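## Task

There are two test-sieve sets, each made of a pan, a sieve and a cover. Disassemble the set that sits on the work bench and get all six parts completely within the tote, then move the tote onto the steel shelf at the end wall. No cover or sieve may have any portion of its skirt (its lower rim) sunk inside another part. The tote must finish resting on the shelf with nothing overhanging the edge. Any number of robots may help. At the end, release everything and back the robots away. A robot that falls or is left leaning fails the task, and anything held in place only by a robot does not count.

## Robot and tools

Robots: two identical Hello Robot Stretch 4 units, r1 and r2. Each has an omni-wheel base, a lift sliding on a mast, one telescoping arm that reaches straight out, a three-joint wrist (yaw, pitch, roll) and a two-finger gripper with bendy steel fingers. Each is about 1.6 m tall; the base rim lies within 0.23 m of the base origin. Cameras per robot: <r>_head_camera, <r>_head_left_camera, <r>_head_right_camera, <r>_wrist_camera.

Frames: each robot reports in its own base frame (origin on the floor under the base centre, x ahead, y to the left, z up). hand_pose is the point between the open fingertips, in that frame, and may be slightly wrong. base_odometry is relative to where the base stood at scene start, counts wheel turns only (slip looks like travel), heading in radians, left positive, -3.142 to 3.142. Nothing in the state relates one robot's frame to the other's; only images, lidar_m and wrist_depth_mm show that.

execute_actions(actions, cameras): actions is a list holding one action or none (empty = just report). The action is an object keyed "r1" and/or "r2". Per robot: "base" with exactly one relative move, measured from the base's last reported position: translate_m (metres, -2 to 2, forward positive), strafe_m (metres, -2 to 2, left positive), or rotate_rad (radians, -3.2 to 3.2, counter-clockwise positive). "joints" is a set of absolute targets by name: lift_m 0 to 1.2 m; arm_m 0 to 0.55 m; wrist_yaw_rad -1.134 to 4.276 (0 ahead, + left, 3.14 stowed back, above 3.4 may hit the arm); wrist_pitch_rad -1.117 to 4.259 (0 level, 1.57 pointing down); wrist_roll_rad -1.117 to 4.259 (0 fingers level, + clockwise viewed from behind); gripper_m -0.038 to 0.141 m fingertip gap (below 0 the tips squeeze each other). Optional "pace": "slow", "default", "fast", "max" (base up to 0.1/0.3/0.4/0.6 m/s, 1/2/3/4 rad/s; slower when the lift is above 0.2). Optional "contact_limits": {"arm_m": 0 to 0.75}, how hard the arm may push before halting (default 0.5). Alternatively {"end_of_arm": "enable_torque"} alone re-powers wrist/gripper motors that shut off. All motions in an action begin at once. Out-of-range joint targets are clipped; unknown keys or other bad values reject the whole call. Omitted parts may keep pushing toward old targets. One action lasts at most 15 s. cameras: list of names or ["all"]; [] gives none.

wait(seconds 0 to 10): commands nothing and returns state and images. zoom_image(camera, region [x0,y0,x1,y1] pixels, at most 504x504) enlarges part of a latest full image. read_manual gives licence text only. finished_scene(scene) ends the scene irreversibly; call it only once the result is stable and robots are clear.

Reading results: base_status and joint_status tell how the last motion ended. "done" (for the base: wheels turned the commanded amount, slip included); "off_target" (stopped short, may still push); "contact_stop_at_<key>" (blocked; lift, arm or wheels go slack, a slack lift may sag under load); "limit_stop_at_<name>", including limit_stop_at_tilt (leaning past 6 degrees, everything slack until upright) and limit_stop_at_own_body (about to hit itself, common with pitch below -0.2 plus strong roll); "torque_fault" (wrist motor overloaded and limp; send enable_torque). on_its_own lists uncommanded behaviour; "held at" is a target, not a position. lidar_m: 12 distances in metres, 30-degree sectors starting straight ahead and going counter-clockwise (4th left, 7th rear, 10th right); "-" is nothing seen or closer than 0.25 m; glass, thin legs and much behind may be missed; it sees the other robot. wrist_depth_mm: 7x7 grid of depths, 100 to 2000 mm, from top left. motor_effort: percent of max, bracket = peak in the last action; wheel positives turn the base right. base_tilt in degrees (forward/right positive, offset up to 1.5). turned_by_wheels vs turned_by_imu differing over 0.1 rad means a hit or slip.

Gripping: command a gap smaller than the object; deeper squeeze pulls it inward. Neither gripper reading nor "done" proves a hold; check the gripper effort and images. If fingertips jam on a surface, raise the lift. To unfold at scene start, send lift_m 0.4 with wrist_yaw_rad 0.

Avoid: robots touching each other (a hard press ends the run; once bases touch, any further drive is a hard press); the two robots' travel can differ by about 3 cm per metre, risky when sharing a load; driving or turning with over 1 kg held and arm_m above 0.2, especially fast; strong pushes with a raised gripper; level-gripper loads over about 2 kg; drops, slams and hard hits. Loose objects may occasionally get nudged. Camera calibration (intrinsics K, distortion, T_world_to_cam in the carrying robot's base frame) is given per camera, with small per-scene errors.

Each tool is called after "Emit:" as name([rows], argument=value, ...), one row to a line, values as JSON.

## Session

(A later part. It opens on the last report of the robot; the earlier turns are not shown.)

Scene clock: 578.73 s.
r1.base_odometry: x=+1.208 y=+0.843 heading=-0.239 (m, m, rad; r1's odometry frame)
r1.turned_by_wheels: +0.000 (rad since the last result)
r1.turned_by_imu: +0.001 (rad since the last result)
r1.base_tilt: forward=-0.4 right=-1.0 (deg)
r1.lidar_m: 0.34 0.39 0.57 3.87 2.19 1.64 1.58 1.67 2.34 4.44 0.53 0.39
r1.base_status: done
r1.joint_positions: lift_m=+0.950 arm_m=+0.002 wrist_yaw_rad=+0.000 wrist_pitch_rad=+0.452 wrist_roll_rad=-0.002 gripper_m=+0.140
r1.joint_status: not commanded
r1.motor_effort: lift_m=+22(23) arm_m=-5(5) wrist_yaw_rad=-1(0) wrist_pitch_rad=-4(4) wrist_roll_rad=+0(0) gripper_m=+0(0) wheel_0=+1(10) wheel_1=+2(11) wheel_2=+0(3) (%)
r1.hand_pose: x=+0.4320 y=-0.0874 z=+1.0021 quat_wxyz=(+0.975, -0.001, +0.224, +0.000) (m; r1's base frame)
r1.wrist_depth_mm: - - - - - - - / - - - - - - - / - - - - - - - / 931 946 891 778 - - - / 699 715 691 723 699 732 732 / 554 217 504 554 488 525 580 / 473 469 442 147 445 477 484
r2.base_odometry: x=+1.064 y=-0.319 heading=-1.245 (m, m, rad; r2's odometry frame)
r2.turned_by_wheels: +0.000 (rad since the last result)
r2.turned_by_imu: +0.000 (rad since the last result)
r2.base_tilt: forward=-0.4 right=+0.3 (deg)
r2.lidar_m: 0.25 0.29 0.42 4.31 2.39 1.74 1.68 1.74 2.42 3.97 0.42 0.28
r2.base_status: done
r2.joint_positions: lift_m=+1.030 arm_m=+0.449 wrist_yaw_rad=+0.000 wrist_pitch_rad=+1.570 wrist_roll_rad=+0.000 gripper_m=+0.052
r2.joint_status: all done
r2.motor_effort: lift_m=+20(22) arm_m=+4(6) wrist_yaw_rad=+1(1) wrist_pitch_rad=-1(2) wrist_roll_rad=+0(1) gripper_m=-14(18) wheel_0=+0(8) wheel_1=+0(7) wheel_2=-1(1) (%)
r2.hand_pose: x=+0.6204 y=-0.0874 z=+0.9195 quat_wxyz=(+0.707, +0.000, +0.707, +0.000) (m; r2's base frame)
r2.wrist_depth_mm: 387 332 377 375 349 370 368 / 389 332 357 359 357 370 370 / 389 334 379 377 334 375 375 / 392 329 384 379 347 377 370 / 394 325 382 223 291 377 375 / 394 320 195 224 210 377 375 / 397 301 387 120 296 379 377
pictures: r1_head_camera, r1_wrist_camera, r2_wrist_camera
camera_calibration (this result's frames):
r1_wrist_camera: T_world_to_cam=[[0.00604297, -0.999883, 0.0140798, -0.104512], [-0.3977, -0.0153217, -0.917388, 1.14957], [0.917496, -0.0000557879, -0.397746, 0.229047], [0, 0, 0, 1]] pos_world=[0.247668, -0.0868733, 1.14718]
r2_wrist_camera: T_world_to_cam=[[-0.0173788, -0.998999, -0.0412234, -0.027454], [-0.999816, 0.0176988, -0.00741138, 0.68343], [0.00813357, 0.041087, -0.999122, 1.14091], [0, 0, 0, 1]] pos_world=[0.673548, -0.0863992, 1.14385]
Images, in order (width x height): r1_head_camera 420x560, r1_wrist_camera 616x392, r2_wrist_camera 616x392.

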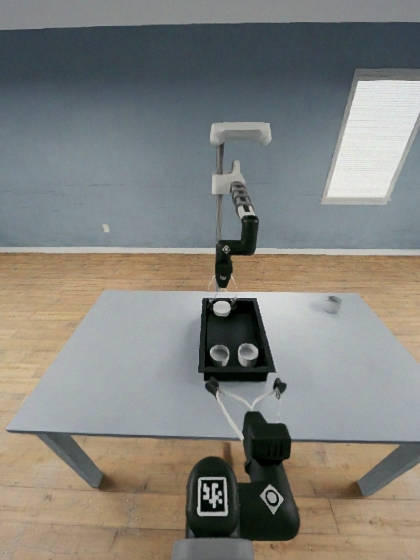

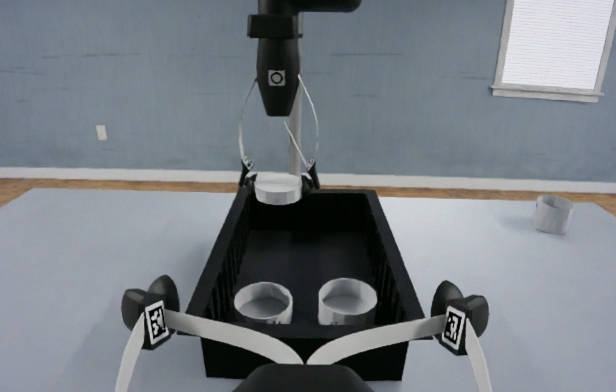

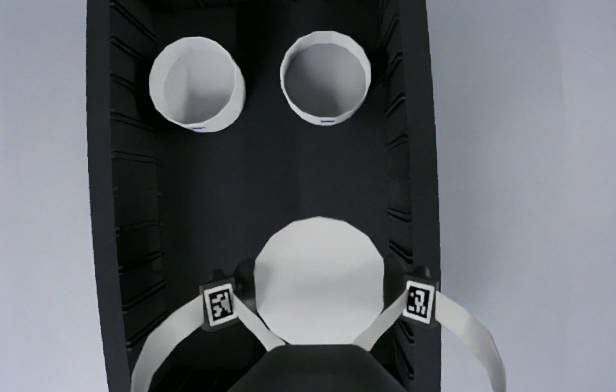

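Emit:
execute_actions([
  {"r2": {"joints": {"wrist_roll_rad": 1.57, "arm_m": 0.485}}},
], cameras=["r1_wrist_camera", "r2_wrist_camera"])

Scene clock: 622.77 s.
r1.base_odometry: x=+1.208 y=+0.843 heading=-0.239 (m, m, rad; r1's odometry frame)
r1.turned_by_wheels: +0.000 (rad since the last result)
r1.turned_by_imu: -0.001 (rad since the last result)
r1.base_tilt: forward=-0.3 right=-1.0 (deg)
r1.lidar_m: 0.38 0.41 0.55 3.88 2.22 1.64 1.59 1.66 2.37 4.44 0.53 0.39
r1.base_status: not commanded
r1.joint_positions: lift_m=+0.950 arm_m=+0.002 wrist_yaw_rad=+0.000 wrist_pitch_rad=+0.452 wrist_roll_rad=-0.002 gripper_m=+0.140
r1.joint_status: not commanded
r1.motor_effort: lift_m=+22(22) arm_m=-5(5) wrist_yaw_rad=+0(1) wrist_pitch_rad=-3(4) wrist_roll_rad=-1(1) gripper_m=-1(1) wheel_0=+0(1) wheel_1=+2(2) wheel_2=+0(0) (%)
r1.hand_pose: x=+0.4320 y=-0.0874 z=+1.0021 quat_wxyz=(+0.975, -0.001, +0.224, +0.000) (m; r1's base frame)
r1.wrist_depth_mm: - - - - - - - / - - - 1229 - - - / - - - - - - - / 931 946 946 759 - - - / 707 715 676 723 691 741 750 / 554 218 504 549 488 530 580 / 469 469 445 147 449 477 488
r2.base_odometry: x=+1.064 y=-0.319 heading=-1.245 (m, m, rad; r2's odometry frame)
r2.turned_by_wheels: +0.000 (rad since the last result)
r2.turned_by_imu: -0.001 (rad since the last result)
r2.base_tilt: forward=-0.4 right=+0.3 (deg)
r2.lidar_m: 0.26 0.29 0.39 4.29 2.39 1.73 1.66 1.75 2.41 3.99 0.45 0.31
r2.base_status: not commanded
r2.joint_positions: lift_m=+1.030 arm_m=+0.484 wrist_yaw_rad=+0.000 wrist_pitch_rad=+1.570 wrist_roll_rad=+1.570 gripper_m=+0.052
r2.joint_status: all done
r2.motor_effort: lift_m=+20(20) arm_m=+4(6) wrist_yaw_rad=+1(1) wrist_pitch_rad=+0(1) wrist_roll_rad=+1(6) gripper_m=-14(14) wheel_0=+1(1) wheel_1=+0(1) wheel_2=+0(0) (%)
r2.hand_pose: x=+0.6554 y=-0.0874 z=+0.9195 quat_wxyz=(+0.500, +0.500, +0.500, -0.500) (m; r2's base frame)
r2.wrist_depth_mm: 387 387 384 379 377 375 375 / 389 387 382 382 379 375 377 / 392 384 382 379 291 289 375 / 300 357 382 379 379 359 377 / 312 366 364 224 375 364 332 / 309 387 195 224 210 314 291 / 309 355 362 119 379 310 377
pictures: r1_wrist_camera, r2_wrist_camera
camera_calibration (this result's frames):
r1_wrist_camera: T_world_to_cam=[[0.00604289, -0.999883, 0.0140797, -0.104512], [-0.3977, -0.0153216, -0.917387, 1.14957], [0.917495, -0.0000558441, -0.397746, 0.229047], [0, 0, 0, 1]] pos_world=[0.247668, -0.0868733, 1.14718]
r2_wrist_camera: T_world_to_cam=[[-0.998989, 0.0161195, -0.0419731, 0.705893], [0.0164125, 0.999843, -0.00664528, 0.137578], [0.0418594, -0.00732744, -0.999097, 1.11427], [0, 0, 0, 1]] pos_world=[0.656278, -0.14077, 1.14381]
Images, in order (width x height): r1_wrist_camera 616x392, r2_wrist_camera 616x392.

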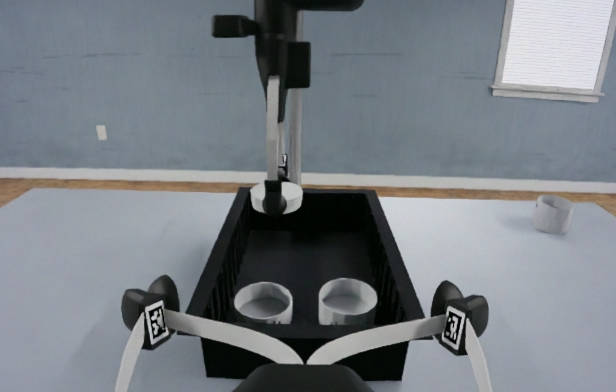

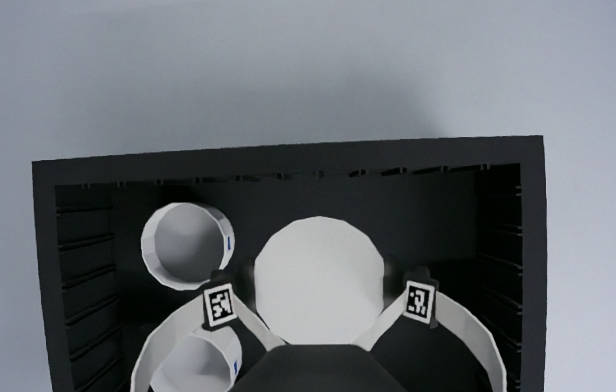

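Emit:
execute_actions([
  {"r2": {"joints": {"lift_m": 0.905}}},
], cameras=["r1_wrist_camera", "r2_wrist_camera"])

Scene clock: 635.80 s.
r1.base_odometry: x=+1.208 y=+0.843 heading=-0.239 (m, m, rad; r1's odometry frame)
r1.turned_by_wheels: +0.000 (rad since the last result)
r1.turned_by_imu: -0.001 (rad since the last result)
r1.base_tilt: forward=-0.4 right=-1.0 (deg)
r1.lidar_m: 0.37 0.41 0.57 3.89 2.17 1.65 1.58 1.65 2.38 4.44 0.53 0.37
r1.base_status: not commanded
r1.joint_positions: lift_m=+0.950 arm_m=+0.002 wrist_yaw_rad=+0.000 wrist_pitch_rad=+0.452 wrist_roll_rad=-0.002 gripper_m=+0.140
r1.joint_status: not commanded
r1.motor_effort: lift_m=+22(22) arm_m=-5(5) wrist_yaw_rad=+0(1) wrist_pitch_rad=-3(4) wrist_roll_rad=+0(1) gripper_m=-1(2) wheel_0=+1(1) wheel_1=+2(2) wheel_2=+0(0) (%)
r1.hand_pose: x=+0.4320 y=-0.0874 z=+1.0021 quat_wxyz=(+0.975, -0.001, +0.224, +0.000) (m; r1's base frame)
r1.wrist_depth_mm: - - - 1098 - - - / - - - 504 - - - / - - - 554 - - - / 931 946 946 759 - - - / 699 715 676 707 691 732 750 / 559 219 500 549 484 535 574 / 477 466 442 147 452 473 492
r2.base_odometry: x=+1.064 y=-0.319 heading=-1.245 (m, m, rad; r2's odometry frame)
r2.turned_by_wheels: +0.000 (rad since the last result)
r2.turned_by_imu: -0.001 (rad since the last result)
r2.base_tilt: forward=-0.4 right=+0.3 (deg)
r2.lidar_m: 0.25 0.30 0.37 4.29 2.37 1.74 1.67 1.74 2.40 3.98 0.42 0.30
r2.base_status: not commanded
r2.joint_positions: lift_m=+0.905 arm_m=+0.484 wrist_yaw_rad=+0.000 wrist_pitch_rad=+1.570 wrist_roll_rad=+1.570 gripper_m=+0.052
r2.joint_status: all done
r2.motor_effort: lift_m=+14(21) arm_m=+4(4) wrist_yaw_rad=+1(1) wrist_pitch_rad=-2(0) wrist_roll_rad=+0(0) gripper_m=-13(16) wheel_0=+0(0) wheel_1=-1(1) wheel_2=+0(0) (%)
r2.hand_pose: x=+0.6554 y=-0.0874 z=+0.7950 quat_wxyz=(+0.500, +0.500, +0.500, -0.500) (m; r2's base frame)
r2.wrist_depth_mm: 260 257 256 255 253 252 - / 260 258 257 256 253 252 251 / 170 169 168 167 167 165 164 / 258 257 255 254 253 252 249 / 241 239 256 223 253 252 250 / 259 240 194 224 210 252 250 / 260 259 258 120 254 252 -
pictures: r1_wrist_camera, r2_wrist_camera
camera_calibration (this result's frames):
r1_wrist_camera: T_world_to_cam=[[0.00604305, -0.999883, 0.0140798, -0.104512], [-0.3977, -0.0153218, -0.917388, 1.14957], [0.917496, -0.0000557351, -0.397746, 0.229047], [0, 0, 0, 1]] pos_world=[0.247668, -0.0868733, 1.14718]
r2_wrist_camera: T_world_to_cam=[[-0.998989, 0.0161237, -0.041973, 0.700673], [0.0164167, 0.999843, -0.00664527, 0.136748], [0.0418592, -0.00732761, -0.999097, 0.989948], [0, 0, 0, 1]] pos_world=[0.656281, -0.14077, 1.01937]
Images, in order (width x height): r1_wrist_camera 616x392, r2_wrist_camera 616x392.

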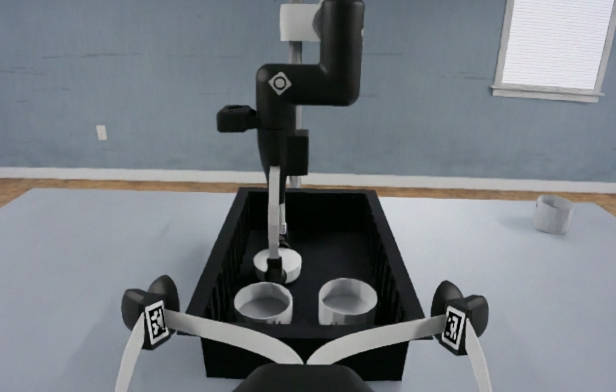

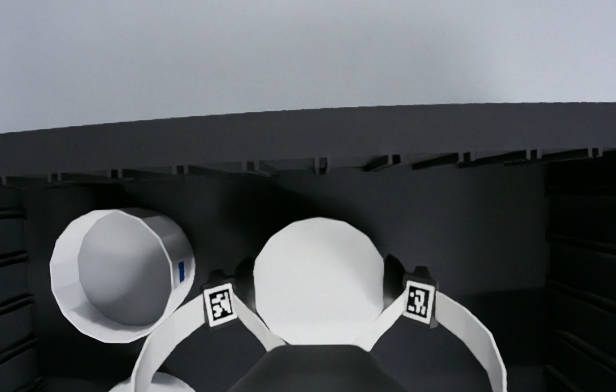

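Emit:
execute_actions([
  {"r2": {"joints": {"lift_m": 0.897, "arm_m": 0.477}, "pace": "slow"}},
], cameras=["r2_wrist_camera"])

Scene clock: 649.57 s.
r1.base_odometry: x=+1.208 y=+0.843 heading=-0.239 (m, m, rad; r1's odometry frame)
r1.turned_by_wheels: +0.000 (rad since the last result)
r1.turned_by_imu: -0.001 (rad since the last result)
r1.base_tilt: forward=-0.4 right=-1.0 (deg)
r1.lidar_m: 0.37 0.40 0.57 3.88 2.19 1.64 1.57 1.68 2.37 4.44 0.53 0.39
r1.base_status: not commanded
r1.joint_positions: lift_m=+0.950 arm_m=+0.002 wrist_yaw_rad=+0.000 wrist_pitch_rad=+0.452 wrist_roll_rad=-0.002 gripper_m=+0.140
r1.joint_status: not commanded
r1.motor_effort: lift_m=+22(22) arm_m=-5(5) wrist_yaw_rad=-1(1) wrist_pitch_rad=-3(4) wrist_roll_rad=-1(0) gripper_m=+0(1) wheel_0=+0(1) wheel_1=+2(2) wheel_2=+0(0) (%)
r1.hand_pose: x=+0.4320 y=-0.0874 z=+1.0021 quat_wxyz=(+0.975, -0.001, +0.224, +0.000) (m; r1's base frame)
r1.wrist_depth_mm: - - - 1118 - - - / - - - 504 - - - / - - - 564 - - - / 946 946 931 778 - - - / 691 707 683 691 691 732 741 / 554 216 504 549 492 525 580 / 469 466 442 146 449 480 492
r2.base_odometry: x=+1.064 y=-0.319 heading=-1.245 (m, m, rad; r2's odometry frame)
r2.turned_by_wheels: +0.000 (rad since the last result)
r2.turned_by_imu: -0.001 (rad since the last result)
r2.base_tilt: forward=-0.5 right=+0.3 (deg)
r2.lidar_m: 0.25 0.29 0.38 4.33 2.37 1.75 1.67 1.75 2.44 3.96 0.41 0.28
r2.base_status: not commanded
r2.joint_positions: lift_m=+0.897 arm_m=+0.478 wrist_yaw_rad=+0.000 wrist_pitch_rad=+1.570 wrist_roll_rad=+1.570 gripper_m=+0.052
r2.joint_status: all done
r2.motor_effort: lift_m=+13(13) arm_m=-5(6) wrist_yaw_rad=+1(1) wrist_pitch_rad=-1(1) wrist_roll_rad=+1(0) gripper_m=-18(12) wheel_0=+1(0) wheel_1=+0(1) wheel_2=+0(1) (%)
r2.hand_pose: x=+0.6489 y=-0.0874 z=+0.7870 quat_wxyz=(+0.500, +0.500, +0.500, -0.500) (m; r2's base frame)
r2.wrist_depth_mm: 251 249 248 247 244 244 - / 253 250 249 247 246 244 242 / 162 161 160 159 158 157 156 / 250 249 248 246 245 243 242 / 233 232 248 224 245 244 243 / 233 232 195 224 209 244 243 / 253 251 249 119 245 244 -
pictures: r2_wrist_camera
camera_calibration (this result's frames):
r2_wrist_camera: T_world_to_cam=[[-0.998989, 0.0161289, -0.0419728, 0.693906], [0.0164219, 0.999843, -0.00664527, 0.136797], [0.0418591, -0.00732783, -0.999097, 0.982235], [0, 0, 0, 1]] pos_world=[0.649842, -0.14077, 1.01138]
Images, in order (width x height): r2_wrist_camera 616x392.

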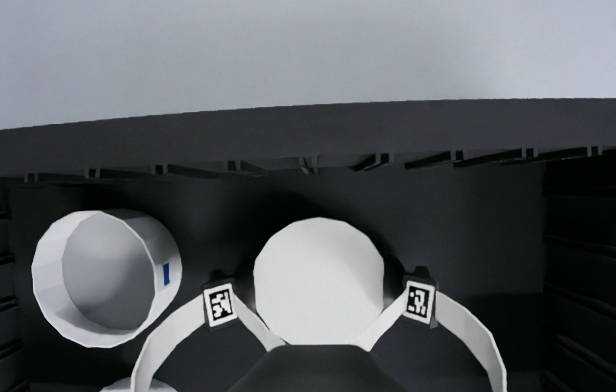

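Emit:
execute_actions([
  {"r2": {"joints": {"gripper_m": 0.088}, "pace": "slow"}},
], cameras=["r2_wrist_camera", "r1_wrist_camera"])

Scene clock: 655.90 s.
r1.base_odometry: x=+1.208 y=+0.843 heading=-0.239 (m, m, rad; r1's odometry frame)
r1.turned_by_wheels: +0.000 (rad since the last result)
r1.turned_by_imu: -0.001 (rad since the last result)
r1.base_tilt: forward=-0.4 right=-1.0 (deg)
r1.lidar_m: 0.36 0.40 0.53 3.88 2.19 1.63 1.58 1.69 2.30 4.46 0.52 0.40
r1.base_status: not commanded
r1.joint_positions: lift_m=+0.950 arm_m=+0.002 wrist_yaw_rad=+0.000 wrist_pitch_rad=+0.452 wrist_roll_rad=-0.002 gripper_m=+0.140
r1.joint_status: not commanded
r1.motor_effort: lift_m=+22(22) arm_m=-5(5) wrist_yaw_rad=-2(1) wrist_pitch_rad=-4(3) wrist_roll_rad=+0(1) gripper_m=+0(0) wheel_0=+0(0) wheel_1=+2(2) wheel_2=+0(0) (%)
r1.hand_pose: x=+0.4320 y=-0.0874 z=+1.0021 quat_wxyz=(+0.975, -0.001, +0.224, +0.000) (m; r1's base frame)
r1.wrist_depth_mm: - - - 1098 - - - / - - - 512 - - - / - - - 559 - - - / 917 960 960 768 - - - / 699 715 676 691 683 732 732 / 554 216 504 554 492 530 580 / 477 466 442 146 449 477 496
r2.base_odometry: x=+1.064 y=-0.319 heading=-1.245 (m, m, rad; r2's odometry frame)
r2.turned_by_wheels: +0.000 (rad since the last result)
r2.turned_by_imu: -0.001 (rad since the last result)
r2.base_tilt: forward=-0.5 right=+0.3 (deg)
r2.lidar_m: 0.26 0.28 0.39 4.32 2.37 1.73 1.67 1.74 2.43 4.00 0.38 0.29
r2.base_status: not commanded
r2.joint_positions: lift_m=+0.897 arm_m=+0.478 wrist_yaw_rad=+0.000 wrist_pitch_rad=+1.571 wrist_roll_rad=+1.570 gripper_m=+0.088
r2.joint_status: all done
r2.motor_effort: lift_m=+13(14) arm_m=-4(4) wrist_yaw_rad=+1(1) wrist_pitch_rad=-3(4) wrist_roll_rad=+0(1) gripper_m=-4(15) wheel_0=+0(0) wheel_1=+0(1) wheel_2=+0(0) (%)
r2.hand_pose: x=+0.6486 y=-0.0874 z=+0.7870 quat_wxyz=(+0.500, +0.500, +0.500, -0.500) (m; r2's base frame)
r2.wrist_depth_mm: 252 251 249 247 246 244 - / 253 251 250 248 246 244 244 / 163 161 160 160 158 158 157 / 250 249 248 246 245 243 242 / 233 231 248 225 245 244 243 / 234 232 198 224 213 244 244 / 253 251 250 120 247 246 -
pictures: r1_wrist_camera, r2_wrist_camera
camera_calibration (this result's frames):
r1_wrist_camera: T_world_to_cam=[[0.00604292, -0.999883, 0.0140798, -0.104512], [-0.3977, -0.0153217, -0.917387, 1.14957], [0.917495, -0.0000558347, -0.397746, 0.229047], [0, 0, 0, 1]] pos_world=[0.247668, -0.0868733, 1.14718]
r2_wrist_camera: T_world_to_cam=[[-0.999023, 0.0161731, -0.0411181, 0.692952], [0.0164604, 0.999842, -0.00665939, 0.136788], [0.0410039, -0.00732971, -0.999132, 0.98283], [0, 0, 0, 1]] pos_world=[0.649724, -0.14077, 1.01138]
Images, in order (width x height): r1_wrist_camera 616x392, r2_wrist_camera 616x392.

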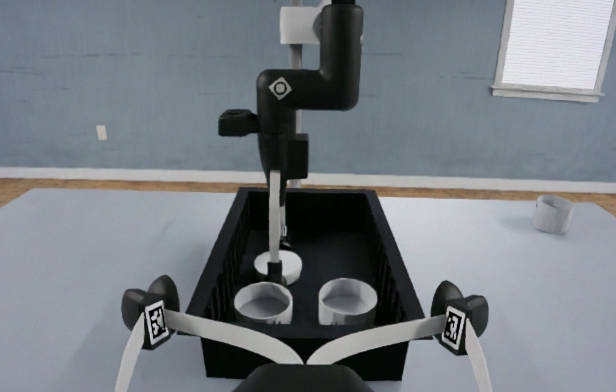

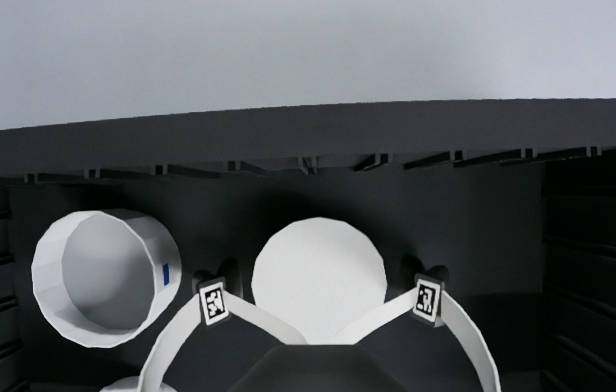

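Emit:
execute_actions([
  {"r2": {"joints": {"lift_m": 1.01}, "pace": "fast"}},
], cameras=[])

Emit:
execute_actions([
  {"r2": {"base": {"strafe_m": 0.596}, "joints": {"arm_m": 0.270, "wrist_roll_rad": 0.0, "gripper_m": 0.11}, "pace": "fast"}, "r1": {"base": {"strafe_m": -0.54}, "joints": {"lift_m": 0.77, "arm_m": 0.15, "wrist_pitch_rad": 0.15}, "pace": "fast"}},
], cameras=["r2_wrist_camera", "r1_wrist_camera"])

Scene clock: 669.03 s.
r1.base_odometry: x=+1.208 y=+0.843 heading=-0.239 (m, m, rad; r1's odometry frame)
r1.turned_by_wheels: +0.000 (rad since the last result)
r1.turned_by_imu: -0.001 (rad since the last result)
r1.base_tilt: forward=-0.4 right=-1.0 (deg)
r1.lidar_m: 0.36 0.40 0.56 3.88 2.17 1.64 1.56 1.68 2.39 4.45 0.51 0.38
r1.base_status: not commanded
r1.joint_positions: lift_m=+0.950 arm_m=+0.002 wrist_yaw_rad=+0.000 wrist_pitch_rad=+0.452 wrist_roll_rad=-0.002 gripper_m=+0.140
r1.joint_status: not commanded
r1.motor_effort: lift_m=+22(22) arm_m=-5(5) wrist_yaw_rad=-1(1) wrist_pitch_rad=-5(4) wrist_roll_rad=+1(1) gripper_m=-1(1) wheel_0=+1(1) wheel_1=+2(2) wheel_2=+0(0) (%)
r1.hand_pose: x=+0.4320 y=-0.0874 z=+1.0021 quat_wxyz=(+0.975, -0.001, +0.224, +0.000) (m; r1's base frame)
r1.wrist_depth_mm: - - - 500 - - - / - - - 521 - - - / - - - - - - - / 917 931 946 778 - - - / 691 707 683 723 691 741 723 / 559 217 500 554 484 530 585 / 477 466 445 146 452 480 492
r2.base_odometry: x=+1.064 y=-0.319 heading=-1.245 (m, m, rad; r2's odometry frame)
r2.turned_by_wheels: +0.000 (rad since the last result)
r2.turned_by_imu: -0.001 (rad since the last result)
r2.base_tilt: forward=-0.5 right=+0.4 (deg)
r2.lidar_m: 0.27 0.28 0.41 4.32 2.42 1.75 1.67 1.75 2.39 3.98 0.40 0.28
r2.base_status: not commanded
r2.joint_positions: lift_m=+1.010 arm_m=+0.478 wrist_yaw_rad=+0.000 wrist_pitch_rad=+1.570 wrist_roll_rad=+1.570 gripper_m=+0.088
r2.joint_status: all done
r2.motor_effort: lift_m=+21(25) arm_m=-4(4) wrist_yaw_rad=+1(1) wrist_pitch_rad=-2(2) wrist_roll_rad=-1(0) gripper_m=-2(3) wheel_0=+1(0) wheel_1=-1(1) wheel_2=+0(0) (%)
r2.hand_pose: x=+0.6488 y=-0.0874 z=+0.8994 quat_wxyz=(+0.500, +0.500, +0.500, -0.500) (m; r2's base frame)
r2.wrist_depth_mm: 366 366 364 359 357 355 353 / 368 366 364 362 357 355 355 / 368 364 364 273 271 270 353 / 293 345 362 359 357 345 312 / 306 347 345 340 357 340 270 / 298 366 194 362 213 300 270 / 301 347 343 120 359 298 271
pictures: none
No camera images: the call's "cameras" was empty. Leave "cameras" out to get every camera's image.

Scene clock: 672.10 s.
r1.base_odometry: x=+1.080 y=+0.319 heading=-0.239 (m, m, rad; r1's odometry frame)
r1.turned_by_wheels: +0.000 (rad since the last result)
r1.turned_by_imu: -0.002 (rad since the last result)
r1.base_tilt: forward=-0.4 right=-1.0 (deg)
r1.lidar_m: 0.35 0.38 0.56 4.38 2.21 1.65 1.59 1.70 2.40 3.91 4.08 0.37
r1.base_status: done
r1.joint_positions: lift_m=+0.770 arm_m=+0.149 wrist_yaw_rad=+0.000 wrist_pitch_rad=+0.152 wrist_roll_rad=-0.002 gripper_m=+0.140
r1.joint_status: all done
r1.motor_effort: lift_m=+19(18) arm_m=+5(7) wrist_yaw_rad=-3(2) wrist_pitch_rad=-4(7) wrist_roll_rad=-1(0) gripper_m=+0(0) wheel_0=+1(9) wheel_1=+1(12) wheel_2=+0(1) (%)
r1.hand_pose: x=+0.6051 y=-0.0874 z=+0.9046 quat_wxyz=(+0.997, -0.001, +0.076, +0.000) (m; r1's base frame)
r1.wrist_depth_mm: - - - 564 - - - / - - - - - - - / - - - - - - - / - - - - - - - / 741 - - - - - - / 530 217 564 569 574 - - / 407 399 410 147 415 415 1863
r2.base_odometry: x=+1.629 y=-0.128 heading=-1.245 (m, m, rad; r2's odometry frame)
r2.turned_by_wheels: +0.000 (rad since the last result)
r2.turned_by_imu: -0.001 (rad since the last result)
r2.base_tilt: forward=-0.4 right=+0.4 (deg)
r2.lidar_m: 0.27 0.28 3.86 3.71 2.41 1.74 1.68 1.75 2.43 1.17 0.42 0.27
r2.base_status: done
r2.joint_positions: lift_m=+1.010 arm_m=+0.271 wrist_yaw_rad=+0.000 wrist_pitch_rad=+1.570 wrist_roll_rad=+0.000 gripper_m=+0.110
r2.joint_status: all done
r2.motor_effort: lift_m=+20(21) arm_m=-4(5) wrist_yaw_rad=+2(0) wrist_pitch_rad=-1(1) wrist_roll_rad=-1(4) gripper_m=+0(1) wheel_0=+0(10) wheel_1=+1(8) wheel_2=+0(2) (%)
r2.hand_pose: x=+0.4418 y=-0.0874 z=+0.8995 quat_wxyz=(+0.707, +0.000, +0.707, +0.000) (m; r2's base frame)
r2.wrist_depth_mm: 1182 366 362 359 355 353 351 / 1182 368 362 359 357 355 353 / 1182 368 364 362 357 357 353 / 1160 368 368 364 359 357 355 / 1182 370 366 329 359 357 357 / 1182 373 217 364 362 357 357 / 1182 373 370 119 364 362 359
pictures: r1_wrist_camera, r2_wrist_camera
camera_calibration (this result's frames):
r1_wrist_camera: T_world_to_cam=[[0.00184487, -0.999882, 0.0152443, -0.102633], [-0.10901, -0.0153545, -0.993922, 1.02353], [0.994039, 0.000171891, -0.109025, -0.276078], [0, 0, 0, 1]] pos_world=[0.386197, -0.0868577, 0.988778]
r2_wrist_camera: T_world_to_cam=[[-0.0177442, -0.998992, -0.0412213, -0.0312203], [-0.99981, 0.0180592, -0.0072823, 0.504695], [0.00801939, 0.0410843, -0.999124, 1.12245], [0, 0, 0, 1]] pos_world=[0.495044, -0.0864185, 1.12386]
Images, in order (width x height): r1_wrist_camera 616x392, r2_wrist_camera 616x392.

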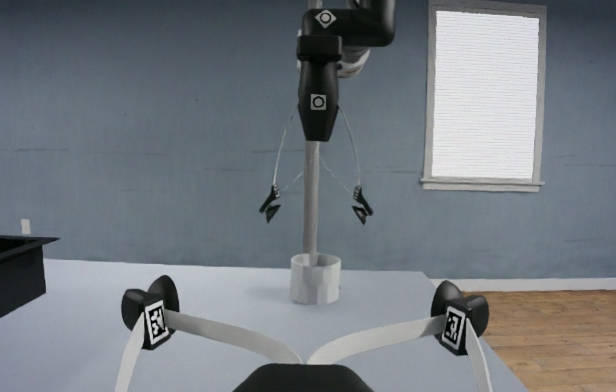

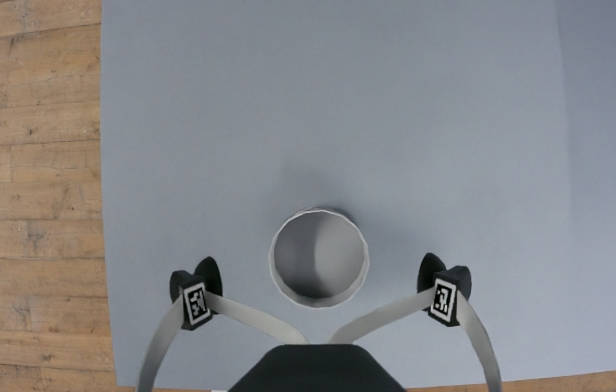

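Emit:
execute_actions([
  {"r2": {"joints": {"lift_m": 0.920, "arm_m": 0.274, "gripper_m": 0.092}}},
], cameras=["r2_wrist_camera", "r1_wrist_camera"])

Emit:
zoom_image(camera="r1_wrist_camera", region=[235, 180, 395, 315])

Scene clock: 680.67 s.
r1.base_odometry: x=+1.080 y=+0.319 heading=-0.239 (m, m, rad; r1's odometry frame)
r1.turned_by_wheels: +0.000 (rad since the last result)
r1.turned_by_imu: -0.001 (rad since the last result)
r1.base_tilt: forward=-0.4 right=-1.0 (deg)
r1.lidar_m: 0.35 0.38 0.53 4.39 2.21 1.66 1.57 1.71 2.36 3.92 4.11 0.38
r1.base_status: not commanded
r1.joint_positions: lift_m=+0.770 arm_m=+0.149 wrist_yaw_rad=+0.000 wrist_pitch_rad=+0.152 wrist_roll_rad=-0.002 gripper_m=+0.140
r1.joint_status: not commanded
r1.motor_effort: lift_m=+20(20) arm_m=+5(5) wrist_yaw_rad=-1(2) wrist_pitch_rad=-4(4) wrist_roll_rad=+0(0) gripper_m=-1(1) wheel_0=+1(0) wheel_1=+1(1) wheel_2=+0(0) (%)
r1.hand_pose: x=+0.6051 y=-0.0874 z=+0.9046 quat_wxyz=(+0.997, -0.001, +0.076, +0.000) (m; r1's base frame)
r1.wrist_depth_mm: - - - - - - - / - - - 1042 - - - / - - - - - - - / - - - - - - - / 750 - - 1098 - - - / 525 216 559 564 580 - - / 404 397 413 147 418 418 1808
r2.base_odometry: x=+1.629 y=-0.128 heading=-1.245 (m, m, rad; r2's odometry frame)
r2.turned_by_wheels: +0.000 (rad since the last result)
r2.turned_by_imu: -0.001 (rad since the last result)
r2.base_tilt: forward=-0.5 right=+0.3 (deg)
r2.lidar_m: 0.27 0.26 3.86 3.71 2.39 1.75 1.67 1.76 2.42 1.16 0.42 0.29
r2.base_status: not commanded
r2.joint_positions: lift_m=+0.920 arm_m=+0.273 wrist_yaw_rad=+0.000 wrist_pitch_rad=+1.570 wrist_roll_rad=+0.000 gripper_m=+0.092
r2.joint_status: all done
r2.motor_effort: lift_m=+14(18) arm_m=+4(5) wrist_yaw_rad=+1(2) wrist_pitch_rad=-1(2) wrist_roll_rad=-1(1) gripper_m=+1(1) wheel_0=+0(0) wheel_1=+1(1) wheel_2=+0(0) (%)
r2.hand_pose: x=+0.4443 y=-0.0874 z=+0.8101 quat_wxyz=(+0.707, +0.000, +0.707, +0.000) (m; r2's base frame)
r2.wrist_depth_mm: 276 273 272 270 267 266 263 / 277 276 273 270 268 266 265 / 278 277 273 271 270 267 265 / 279 277 276 272 270 267 266 / 281 277 274 239 271 268 267 / 281 278 202 240 213 268 268 / 283 279 277 121 272 271 268
pictures: r1_wrist_camera, r2_wrist_camera
camera_calibration (this result's frames):
r1_wrist_camera: T_world_to_cam=[[0.00184487, -0.999882, 0.0152443, -0.102633], [-0.10901, -0.0153545, -0.993922, 1.02353], [0.994039, 0.000171881, -0.109025, -0.276078], [0, 0, 0, 1]] pos_world=[0.386197, -0.0868577, 0.988778]
r2_wrist_camera: T_world_to_cam=[[-0.0177395, -0.998993, -0.0412211, -0.0348655], [-0.999811, 0.0180542, -0.00727396, 0.506509], [0.00801084, 0.0410843, -0.999124, 1.03308], [0, 0, 0, 1]] pos_world=[0.497518, -0.0864182, 1.03442]
Images, in order (width x height): r1_wrist_camera 616x392, r2_wrist_camera 616x392.

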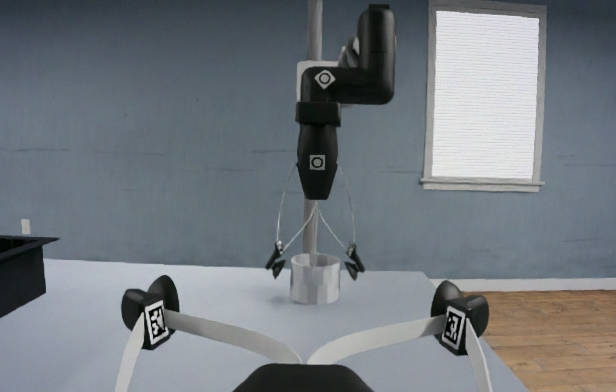

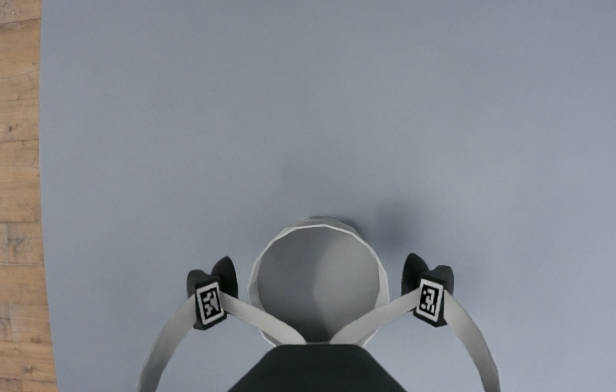

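Region (235, 180, 395, 315) of r1_wrist_camera's 616x392 image, scaled by 3.150; it fills the top 425 rows of this view, and the rest is white.

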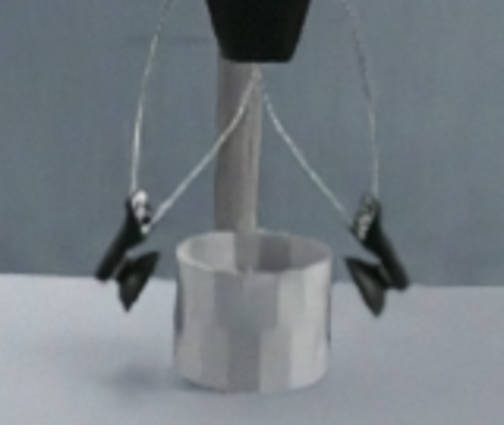

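Emit:
execute_actions([
  {"r2": {"joints": {"lift_m": 0.918, "arm_m": 0.269, "gripper_m": 0.058}, "pace": "slow"}},
], cameras=["r2_wrist_camera", "r1_wrist_camera"])

Emit:
zoom_image(camera="r1_wrist_camera", region=[235, 180, 395, 315])

Scene clock: 690.07 s.
r1.base_odometry: x=+1.080 y=+0.319 heading=-0.239 (m, m, rad; r1's odometry frame)
r1.turned_by_wheels: +0.000 (rad since the last result)
r1.turned_by_imu: -0.001 (rad since the last result)
r1.base_tilt: forward=-0.4 right=-1.0 (deg)
r1.lidar_m: 0.36 0.38 0.57 4.37 2.23 1.67 1.59 1.69 2.40 3.90 4.10 0.39
r1.base_status: not commanded
r1.joint_positions: lift_m=+0.770 arm_m=+0.149 wrist_yaw_rad=+0.000 wrist_pitch_rad=+0.152 wrist_roll_rad=-0.002 gripper_m=+0.140
r1.joint_status: not commanded
r1.motor_effort: lift_m=+19(19) arm_m=+6(6) wrist_yaw_rad=-2(1) wrist_pitch_rad=-4(4) wrist_roll_rad=+0(0) gripper_m=+0(1) wheel_0=+1(1) wheel_1=+1(1) wheel_2=+0(0) (%)
r1.hand_pose: x=+0.6051 y=-0.0874 z=+0.9046 quat_wxyz=(+0.997, -0.001, +0.076, +0.000) (m; r1's base frame)
r1.wrist_depth_mm: - - - - - - - / - - - 1060 - - - / - - - - - - - / - - - - - - - / 750 - - 654 - - - / 535 217 559 569 580 - - / 407 399 410 146 415 415 1863
r2.base_odometry: x=+1.629 y=-0.128 heading=-1.245 (m, m, rad; r2's odometry frame)
r2.turned_by_wheels: +0.000 (rad since the last result)
r2.turned_by_imu: -0.001 (rad since the last result)
r2.base_tilt: forward=-0.4 right=+0.3 (deg)
r2.lidar_m: 0.27 0.27 3.87 3.71 2.40 1.74 1.65 1.75 2.40 1.13 0.42 0.29
r2.base_status: not commanded
r2.joint_positions: lift_m=+0.918 arm_m=+0.270 wrist_yaw_rad=+0.000 wrist_pitch_rad=+1.570 wrist_roll_rad=+0.000 gripper_m=+0.058
r2.joint_status: all done
r2.motor_effort: lift_m=+14(13) arm_m=-4(5) wrist_yaw_rad=+1(1) wrist_pitch_rad=-2(2) wrist_roll_rad=-1(1) gripper_m=-8(12) wheel_0=+0(0) wheel_1=+1(1) wheel_2=+0(0) (%)
r2.hand_pose: x=+0.4409 y=-0.0874 z=+0.8081 quat_wxyz=(+0.707, +0.000, +0.707, +0.000) (m; r2's base frame)
r2.wrist_depth_mm: 273 272 270 267 265 263 262 / 274 273 270 268 266 264 262 / 276 273 271 270 267 265 264 / 277 274 272 270 268 265 264 / 278 276 273 230 266 267 265 / 279 277 193 230 208 267 266 / 279 277 274 120 271 267 266
pictures: r1_wrist_camera, r2_wrist_camera
camera_calibration (this result's frames):
r1_wrist_camera: T_world_to_cam=[[0.00184483, -0.999882, 0.0152444, -0.102633], [-0.10901, -0.0153546, -0.993922, 1.02353], [0.994039, 0.000171832, -0.109025, -0.276078], [0, 0, 0, 1]] pos_world=[0.386197, -0.0868577, 0.988778]
r2_wrist_camera: T_world_to_cam=[[-0.0177375, -0.998993, -0.0412212, -0.0350096], [-0.999811, 0.0180522, -0.00727444, 0.503051], [0.00801124, 0.0410843, -0.999124, 1.03111], [0, 0, 0, 1]] pos_world=[0.494074, -0.0864181, 1.03243]
Images, in order (width x height): r1_wrist_camera 616x392, r2_wrist_camera 616x392.

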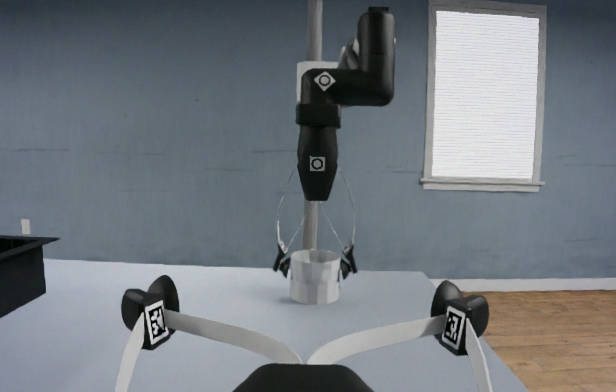

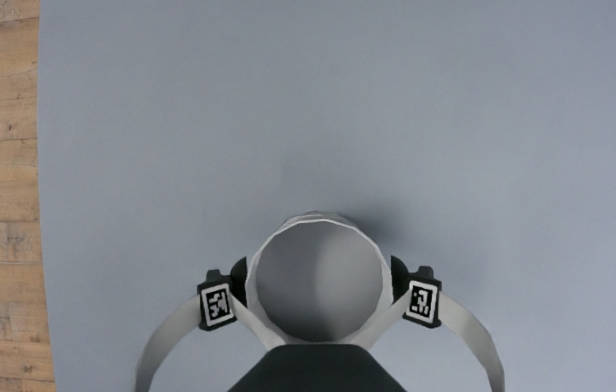

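Region (235, 180, 395, 315) of r1_wrist_camera's 616x392 image, scaled by 3.150; it fills the top 425 rows of this view, and the rest is white.

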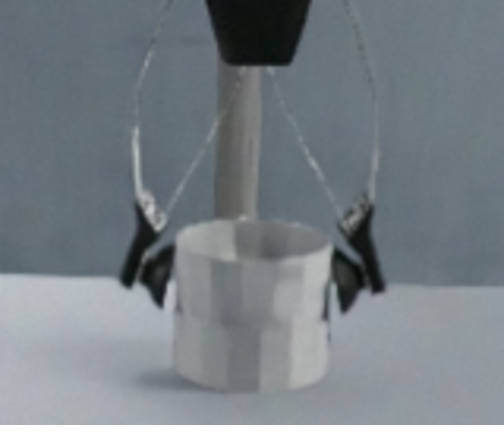

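Emit:
execute_actions([
  {"r2": {"joints": {"lift_m": 0.95}, "pace": "slow"}},
], cameras=["r1_wrist_camera"])

Emit:
zoom_image(camera="r1_wrist_camera", region=[235, 180, 395, 315])

Scene clock: 695.03 s.
r1.base_odometry: x=+1.080 y=+0.319 heading=-0.239 (m, m, rad; r1's odometry frame)
r1.turned_by_wheels: +0.000 (rad since the last result)
r1.turned_by_imu: -0.001 (rad since the last result)
r1.base_tilt: forward=-0.4 right=-1.0 (deg)
r1.lidar_m: 0.37 0.40 0.54 4.38 2.21 1.64 1.59 1.68 2.34 3.90 4.08 0.37
r1.base_status: not commanded
r1.joint_positions: lift_m=+0.770 arm_m=+0.149 wrist_yaw_rad=+0.000 wrist_pitch_rad=+0.152 wrist_roll_rad=-0.002 gripper_m=+0.140
r1.joint_status: not commanded
r1.motor_effort: lift_m=+19(20) arm_m=+6(6) wrist_yaw_rad=-2(0) wrist_pitch_rad=-5(4) wrist_roll_rad=+1(1) gripper_m=-1(0) wheel_0=+0(1) wheel_1=+1(1) wheel_2=+0(0) (%)
r1.hand_pose: x=+0.6051 y=-0.0874 z=+0.9046 quat_wxyz=(+0.997, -0.001, +0.076, +0.000) (m; r1's base frame)
r1.wrist_depth_mm: - - - - - - - / - - - 574 - - - / - - - - - - - / - - - - - - - / 759 - - 647 - - - / 535 217 569 569 580 - - / 407 399 410 147 415 413 1863
r2.base_odometry: x=+1.629 y=-0.128 heading=-1.245 (m, m, rad; r2's odometry frame)
r2.turned_by_wheels: +0.000 (rad since the last result)
r2.turned_by_imu: -0.001 (rad since the last result)
r2.base_tilt: forward=-0.4 right=+0.3 (deg)
r2.lidar_m: 0.26 0.27 3.82 3.70 2.42 1.74 1.67 1.73 2.44 1.16 0.39 0.30
r2.base_status: not commanded
r2.joint_positions: lift_m=+0.950 arm_m=+0.270 wrist_yaw_rad=+0.000 wrist_pitch_rad=+1.570 wrist_roll_rad=+0.000 gripper_m=+0.058
r2.joint_status: all done
r2.motor_effort: lift_m=+22(24) arm_m=-4(4) wrist_yaw_rad=+2(2) wrist_pitch_rad=-1(3) wrist_roll_rad=-2(1) gripper_m=-10(12) wheel_0=+0(0) wheel_1=+1(1) wheel_2=+0(0) (%)
r2.hand_pose: x=+0.4409 y=-0.0874 z=+0.8394 quat_wxyz=(+0.707, +0.000, +0.707, +0.000) (m; r2's base frame)
r2.wrist_depth_mm: 707 304 301 298 297 296 293 / 1098 306 303 300 297 296 293 / 1118 306 304 301 298 296 294 / 1118 306 304 301 300 297 296 / 1118 307 306 231 300 298 296 / 1118 310 193 231 207 298 297 / 1118 310 307 120 301 300 298
pictures: r1_wrist_camera
camera_calibration (this result's frames):
r1_wrist_camera: T_world_to_cam=[[0.00184488, -0.999882, 0.0152443, -0.102633], [-0.10901, -0.0153546, -0.993922, 1.02353], [0.994039, 0.000171889, -0.109025, -0.276078], [0, 0, 0, 1]] pos_world=[0.386197, -0.0868577, 0.988778]
Images, in order (width x height): r1_wrist_camera 616x392.

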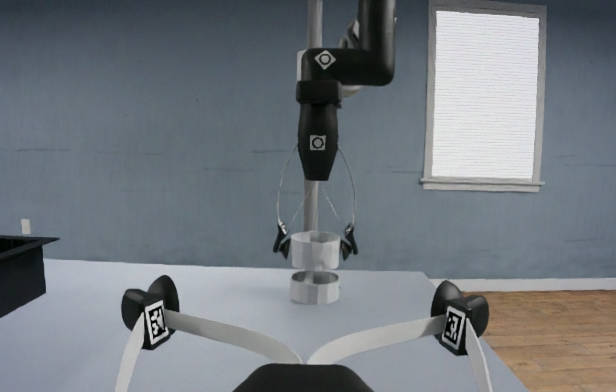

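Region (235, 180, 395, 315) of r1_wrist_camera's 616x392 image, scaled by 3.150; it fills the top 425 rows of this view, and the rest is white.

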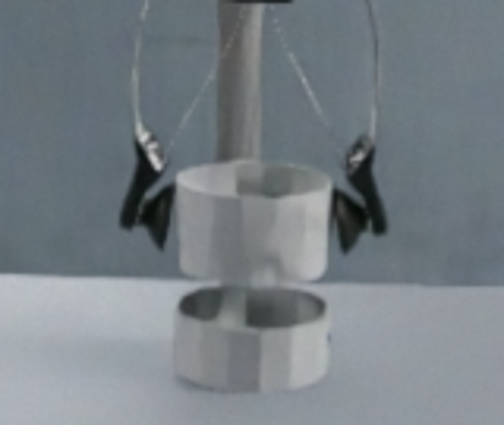

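Emit:
execute_actions([
  {"r2": {"joints": {"lift_m": 1.02}}},
], cameras=[])

Emit:
execute_actions([
  {"r2": {"base": {"strafe_m": -0.502}, "joints": {"arm_m": 0.478, "wrist_roll_rad": 1.57}}},
], cameras=["r2_wrist_camera", "r1_head_camera"])

Scene clock: 712.30 s.
r1.base_odometry: x=+1.080 y=+0.319 heading=-0.239 (m, m, rad; r1's odometry frame)
r1.turned_by_wheels: +0.000 (rad since the last result)
r1.turned_by_imu: -0.001 (rad since the last result)
r1.base_tilt: forward=-0.4 right=-1.0 (deg)
r1.lidar_m: 0.34 0.37 0.54 4.40 2.19 1.67 1.59 1.69 2.36 3.90 4.08 0.38
r1.base_status: not commanded
r1.joint_positions: lift_m=+0.770 arm_m=+0.149 wrist_yaw_rad=+0.000 wrist_pitch_rad=+0.152 wrist_roll_rad=-0.002 gripper_m=+0.140
r1.joint_status: not commanded
r1.motor_effort: lift_m=+19(19) arm_m=+6(5) wrist_yaw_rad=-2(2) wrist_pitch_rad=-4(5) wrist_roll_rad=+0(0) gripper_m=-1(1) wheel_0=+1(1) wheel_1=+1(1) wheel_2=+0(0) (%)
r1.hand_pose: x=+0.6051 y=-0.0874 z=+0.9046 quat_wxyz=(+0.997, -0.001, +0.076, +0.000) (m; r1's base frame)
r1.wrist_depth_mm: - - - 569 - - - / - - - - - - - / - - - - - - - / - - - 1098 - - - / 759 - - - - - - / 535 217 564 574 564 - - / 404 397 413 147 415 413 1863
r2.base_odometry: x=+1.629 y=-0.128 heading=-1.245 (m, m, rad; r2's odometry frame)
r2.turned_by_wheels: +0.000 (rad since the last result)
r2.turned_by_imu: -0.001 (rad since the last result)
r2.base_tilt: forward=-0.4 right=+0.3 (deg)
r2.lidar_m: 0.26 0.29 3.88 3.70 2.42 1.73 1.67 1.78 2.43 1.18 0.43 0.27
r2.base_status: not commanded
r2.joint_positions: lift_m=+1.020 arm_m=+0.270 wrist_yaw_rad=+0.000 wrist_pitch_rad=+1.570 wrist_roll_rad=+0.000 gripper_m=+0.058
r2.joint_status: all done
r2.motor_effort: lift_m=+22(22) arm_m=-5(5) wrist_yaw_rad=+1(2) wrist_pitch_rad=-3(1) wrist_roll_rad=-1(1) gripper_m=-14(10) wheel_0=+0(0) wheel_1=+1(1) wheel_2=-1(0) (%)
r2.hand_pose: x=+0.4409 y=-0.0874 z=+0.9094 quat_wxyz=(+0.707, +0.000, +0.707, +0.000) (m; r2's base frame)
r2.wrist_depth_mm: 1160 375 370 368 366 362 359 / 1182 377 373 368 368 364 362 / 1182 377 373 373 368 366 364 / 1205 377 375 370 370 366 364 / 1205 382 377 230 373 366 368 / 1182 382 193 231 208 368 366 / 1205 382 382 120 375 370 368
pictures: none
No camera images: the call's "cameras" was empty. Leave "cameras" out to get every camera's image.

Scene clock: 715.30 s.
r1.base_odometry: x=+1.080 y=+0.319 heading=-0.239 (m, m, rad; r1's odometry frame)
r1.turned_by_wheels: +0.000 (rad since the last result)
r1.turned_by_imu: -0.001 (rad since the last result)
r1.base_tilt: forward=-0.4 right=-1.0 (deg)
r1.lidar_m: 0.35 0.39 0.55 4.38 2.17 1.65 1.58 1.69 2.39 3.89 4.12 0.38
r1.base_status: not commanded
r1.joint_positions: lift_m=+0.770 arm_m=+0.149 wrist_yaw_rad=+0.000 wrist_pitch_rad=+0.152 wrist_roll_rad=-0.002 gripper_m=+0.140
r1.joint_status: not commanded
r1.motor_effort: lift_m=+19(20) arm_m=+5(5) wrist_yaw_rad=-3(2) wrist_pitch_rad=-4(4) wrist_roll_rad=-1(0) gripper_m=+0(1) wheel_0=+0(1) wheel_1=+1(1) wheel_2=+0(0) (%)
r1.hand_pose: x=+0.6051 y=-0.0874 z=+0.9046 quat_wxyz=(+0.997, -0.001, +0.076, +0.000) (m; r1's base frame)
r1.wrist_depth_mm: - 931 - - - - - / - - - - - - - / - - - - - - - / - - - - - - - / 750 - - - - - - / 530 216 564 569 574 - - / 404 397 410 147 415 413 1808
r2.base_odometry: x=+1.153 y=-0.289 heading=-1.245 (m, m, rad; r2's odometry frame)
r2.turned_by_wheels: +0.000 (rad since the last result)
r2.turned_by_imu: +0.000 (rad since the last result)
r2.base_tilt: forward=-0.4 right=+0.4 (deg)
r2.lidar_m: 0.27 0.25 0.38 4.21 2.40 1.71 1.66 1.76 2.43 4.08 0.43 0.30
r2.base_status: done
r2.joint_positions: lift_m=+1.020 arm_m=+0.477 wrist_yaw_rad=+0.000 wrist_pitch_rad=+1.570 wrist_roll_rad=+1.570 gripper_m=+0.058
r2.joint_status: all done
r2.motor_effort: lift_m=+21(21) arm_m=+4(2) wrist_yaw_rad=+1(2) wrist_pitch_rad=+0(0) wrist_roll_rad=+0(4) gripper_m=-13(8) wheel_0=+0(8) wheel_1=+0(9) wheel_2=-1(2) (%)
r2.hand_pose: x=+0.6484 y=-0.0874 z=+0.9095 quat_wxyz=(+0.501, +0.500, +0.500, -0.499) (m; r2's base frame)
r2.wrist_depth_mm: 375 330 282 281 279 278 362 / 293 338 359 368 364 329 364 / 310 355 370 347 366 342 364 / 309 375 373 368 368 349 366 / 304 359 349 230 366 351 279 / 297 349 193 231 208 303 279 / 291 289 290 120 283 281 281
pictures: r1_head_camera, r2_wrist_camera
camera_calibration (this result's frames):
r2_wrist_camera: T_world_to_cam=[[-0.998981, 0.0161085, -0.0421581, 0.698701], [0.0164028, 0.999843, -0.00664221, 0.137628], [0.0420445, -0.00732696, -0.999089, 1.10443], [0, 0, 0, 1]] pos_world=[0.649297, -0.14077, 1.13379]
Images, in order (width x height): r1_head_camera 420x560, r2_wrist_camera 616x392.

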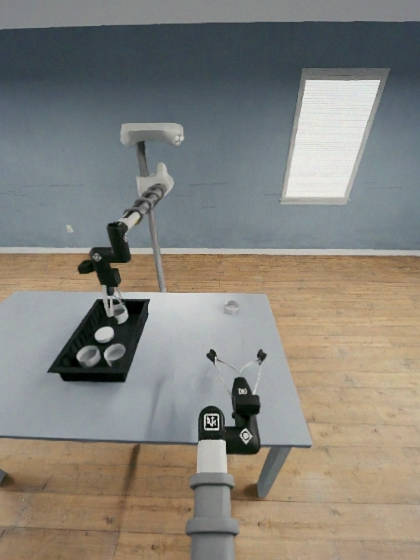

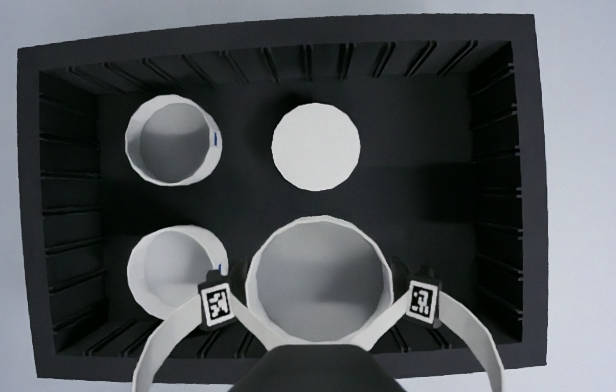

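Emit:
execute_actions([
  {"r2": {"base": {"strafe_m": 0.006}, "joints": {"lift_m": 0.912, "arm_m": 0.472}}},
], cameras=["r2_wrist_camera", "r1_head_camera"])

Scene clock: 724.53 s.
r1.base_odometry: x=+1.080 y=+0.319 heading=-0.239 (m, m, rad; r1's odometry frame)
r1.turned_by_wheels: +0.000 (rad since the last result)
r1.turned_by_imu: -0.001 (rad since the last result)
r1.base_tilt: forward=-0.4 right=-1.0 (deg)
r1.lidar_m: 0.37 0.35 0.54 4.39 2.20 1.64 1.57 1.71 2.38 3.90 4.08 0.36
r1.base_status: not commanded
r1.joint_positions: lift_m=+0.770 arm_m=+0.149 wrist_yaw_rad=+0.000 wrist_pitch_rad=+0.152 wrist_roll_rad=-0.002 gripper_m=+0.140
r1.joint_status: not commanded
r1.motor_effort: lift_m=+20(20) arm_m=+5(6) wrist_yaw_rad=-2(2) wrist_pitch_rad=-5(4) wrist_roll_rad=+0(1) gripper_m=-1(1) wheel_0=+0(0) wheel_1=+1(1) wheel_2=+0(0) (%)
r1.hand_pose: x=+0.6051 y=-0.0874 z=+0.9046 quat_wxyz=(+0.997, -0.001, +0.076, +0.000) (m; r1's base frame)
r1.wrist_depth_mm: 549 - - - - - - / - 1025 - - - - - / - - - - - - - / - - - - - - - / 750 1182 - - - - - / 521 217 559 574 574 - - / 407 399 410 146 418 415 1863
r2.base_odometry: x=+1.159 y=-0.287 heading=-1.245 (m, m, rad; r2's odometry frame)
r2.turned_by_wheels: +0.000 (rad since the last result)
r2.turned_by_imu: -0.001 (rad since the last result)
r2.base_tilt: forward=-0.4 right=+0.3 (deg)
r2.lidar_m: 0.26 0.28 0.40 4.21 2.40 1.74 1.67 1.77 2.41 4.08 0.40 0.30
r2.base_status: done
r2.joint_positions: lift_m=+0.912 arm_m=+0.473 wrist_yaw_rad=+0.000 wrist_pitch_rad=+1.570 wrist_roll_rad=+1.570 gripper_m=+0.058
r2.joint_status: all done
r2.motor_effort: lift_m=+14(21) arm_m=-4(3) wrist_yaw_rad=+1(1) wrist_pitch_rad=-1(1) wrist_roll_rad=+1(0) gripper_m=-12(9) wheel_0=-1(6) wheel_1=+0(6) wheel_2=+0(3) (%)
r2.hand_pose: x=+0.6440 y=-0.0874 z=+0.8020 quat_wxyz=(+0.501, +0.500, +0.500, -0.499) (m; r2's base frame)
r2.wrist_depth_mm: 242 242 259 258 257 255 - / 246 245 260 238 258 256 231 / 247 246 262 237 258 257 232 / 266 265 263 262 259 258 237 / 266 241 264 230 259 258 239 / 240 241 193 231 207 259 239 / 242 234 264 120 253 231 -
pictures: r1_head_camera, r2_wrist_camera
camera_calibration (this result's frames):
r2_wrist_camera: T_world_to_cam=[[-0.998982, 0.0161188, -0.042136, 0.689693], [0.0164129, 0.999843, -0.00664257, 0.136982], [0.0420223, -0.00732738, -0.99909, 0.997281], [0, 0, 0, 1]] pos_world=[0.644834, -0.14077, 1.02634]
Images, in order (width x height): r1_head_camera 420x560, r2_wrist_camera 616x392.

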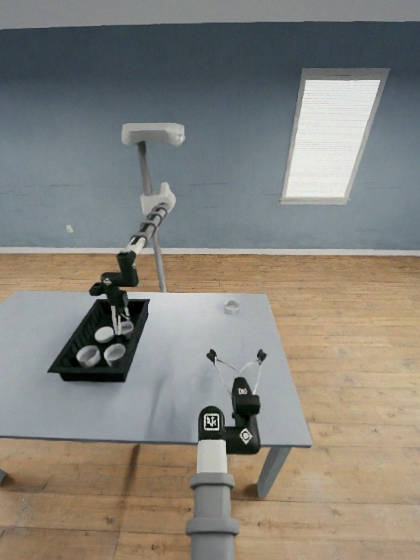

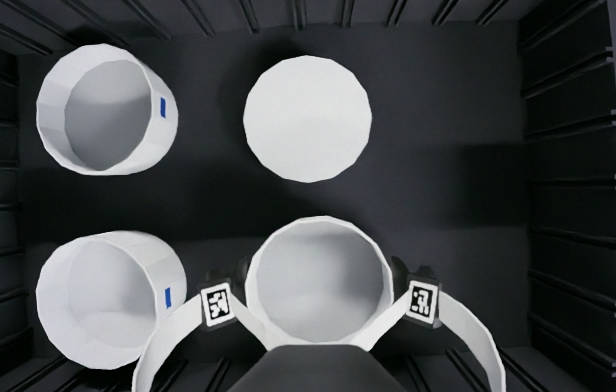

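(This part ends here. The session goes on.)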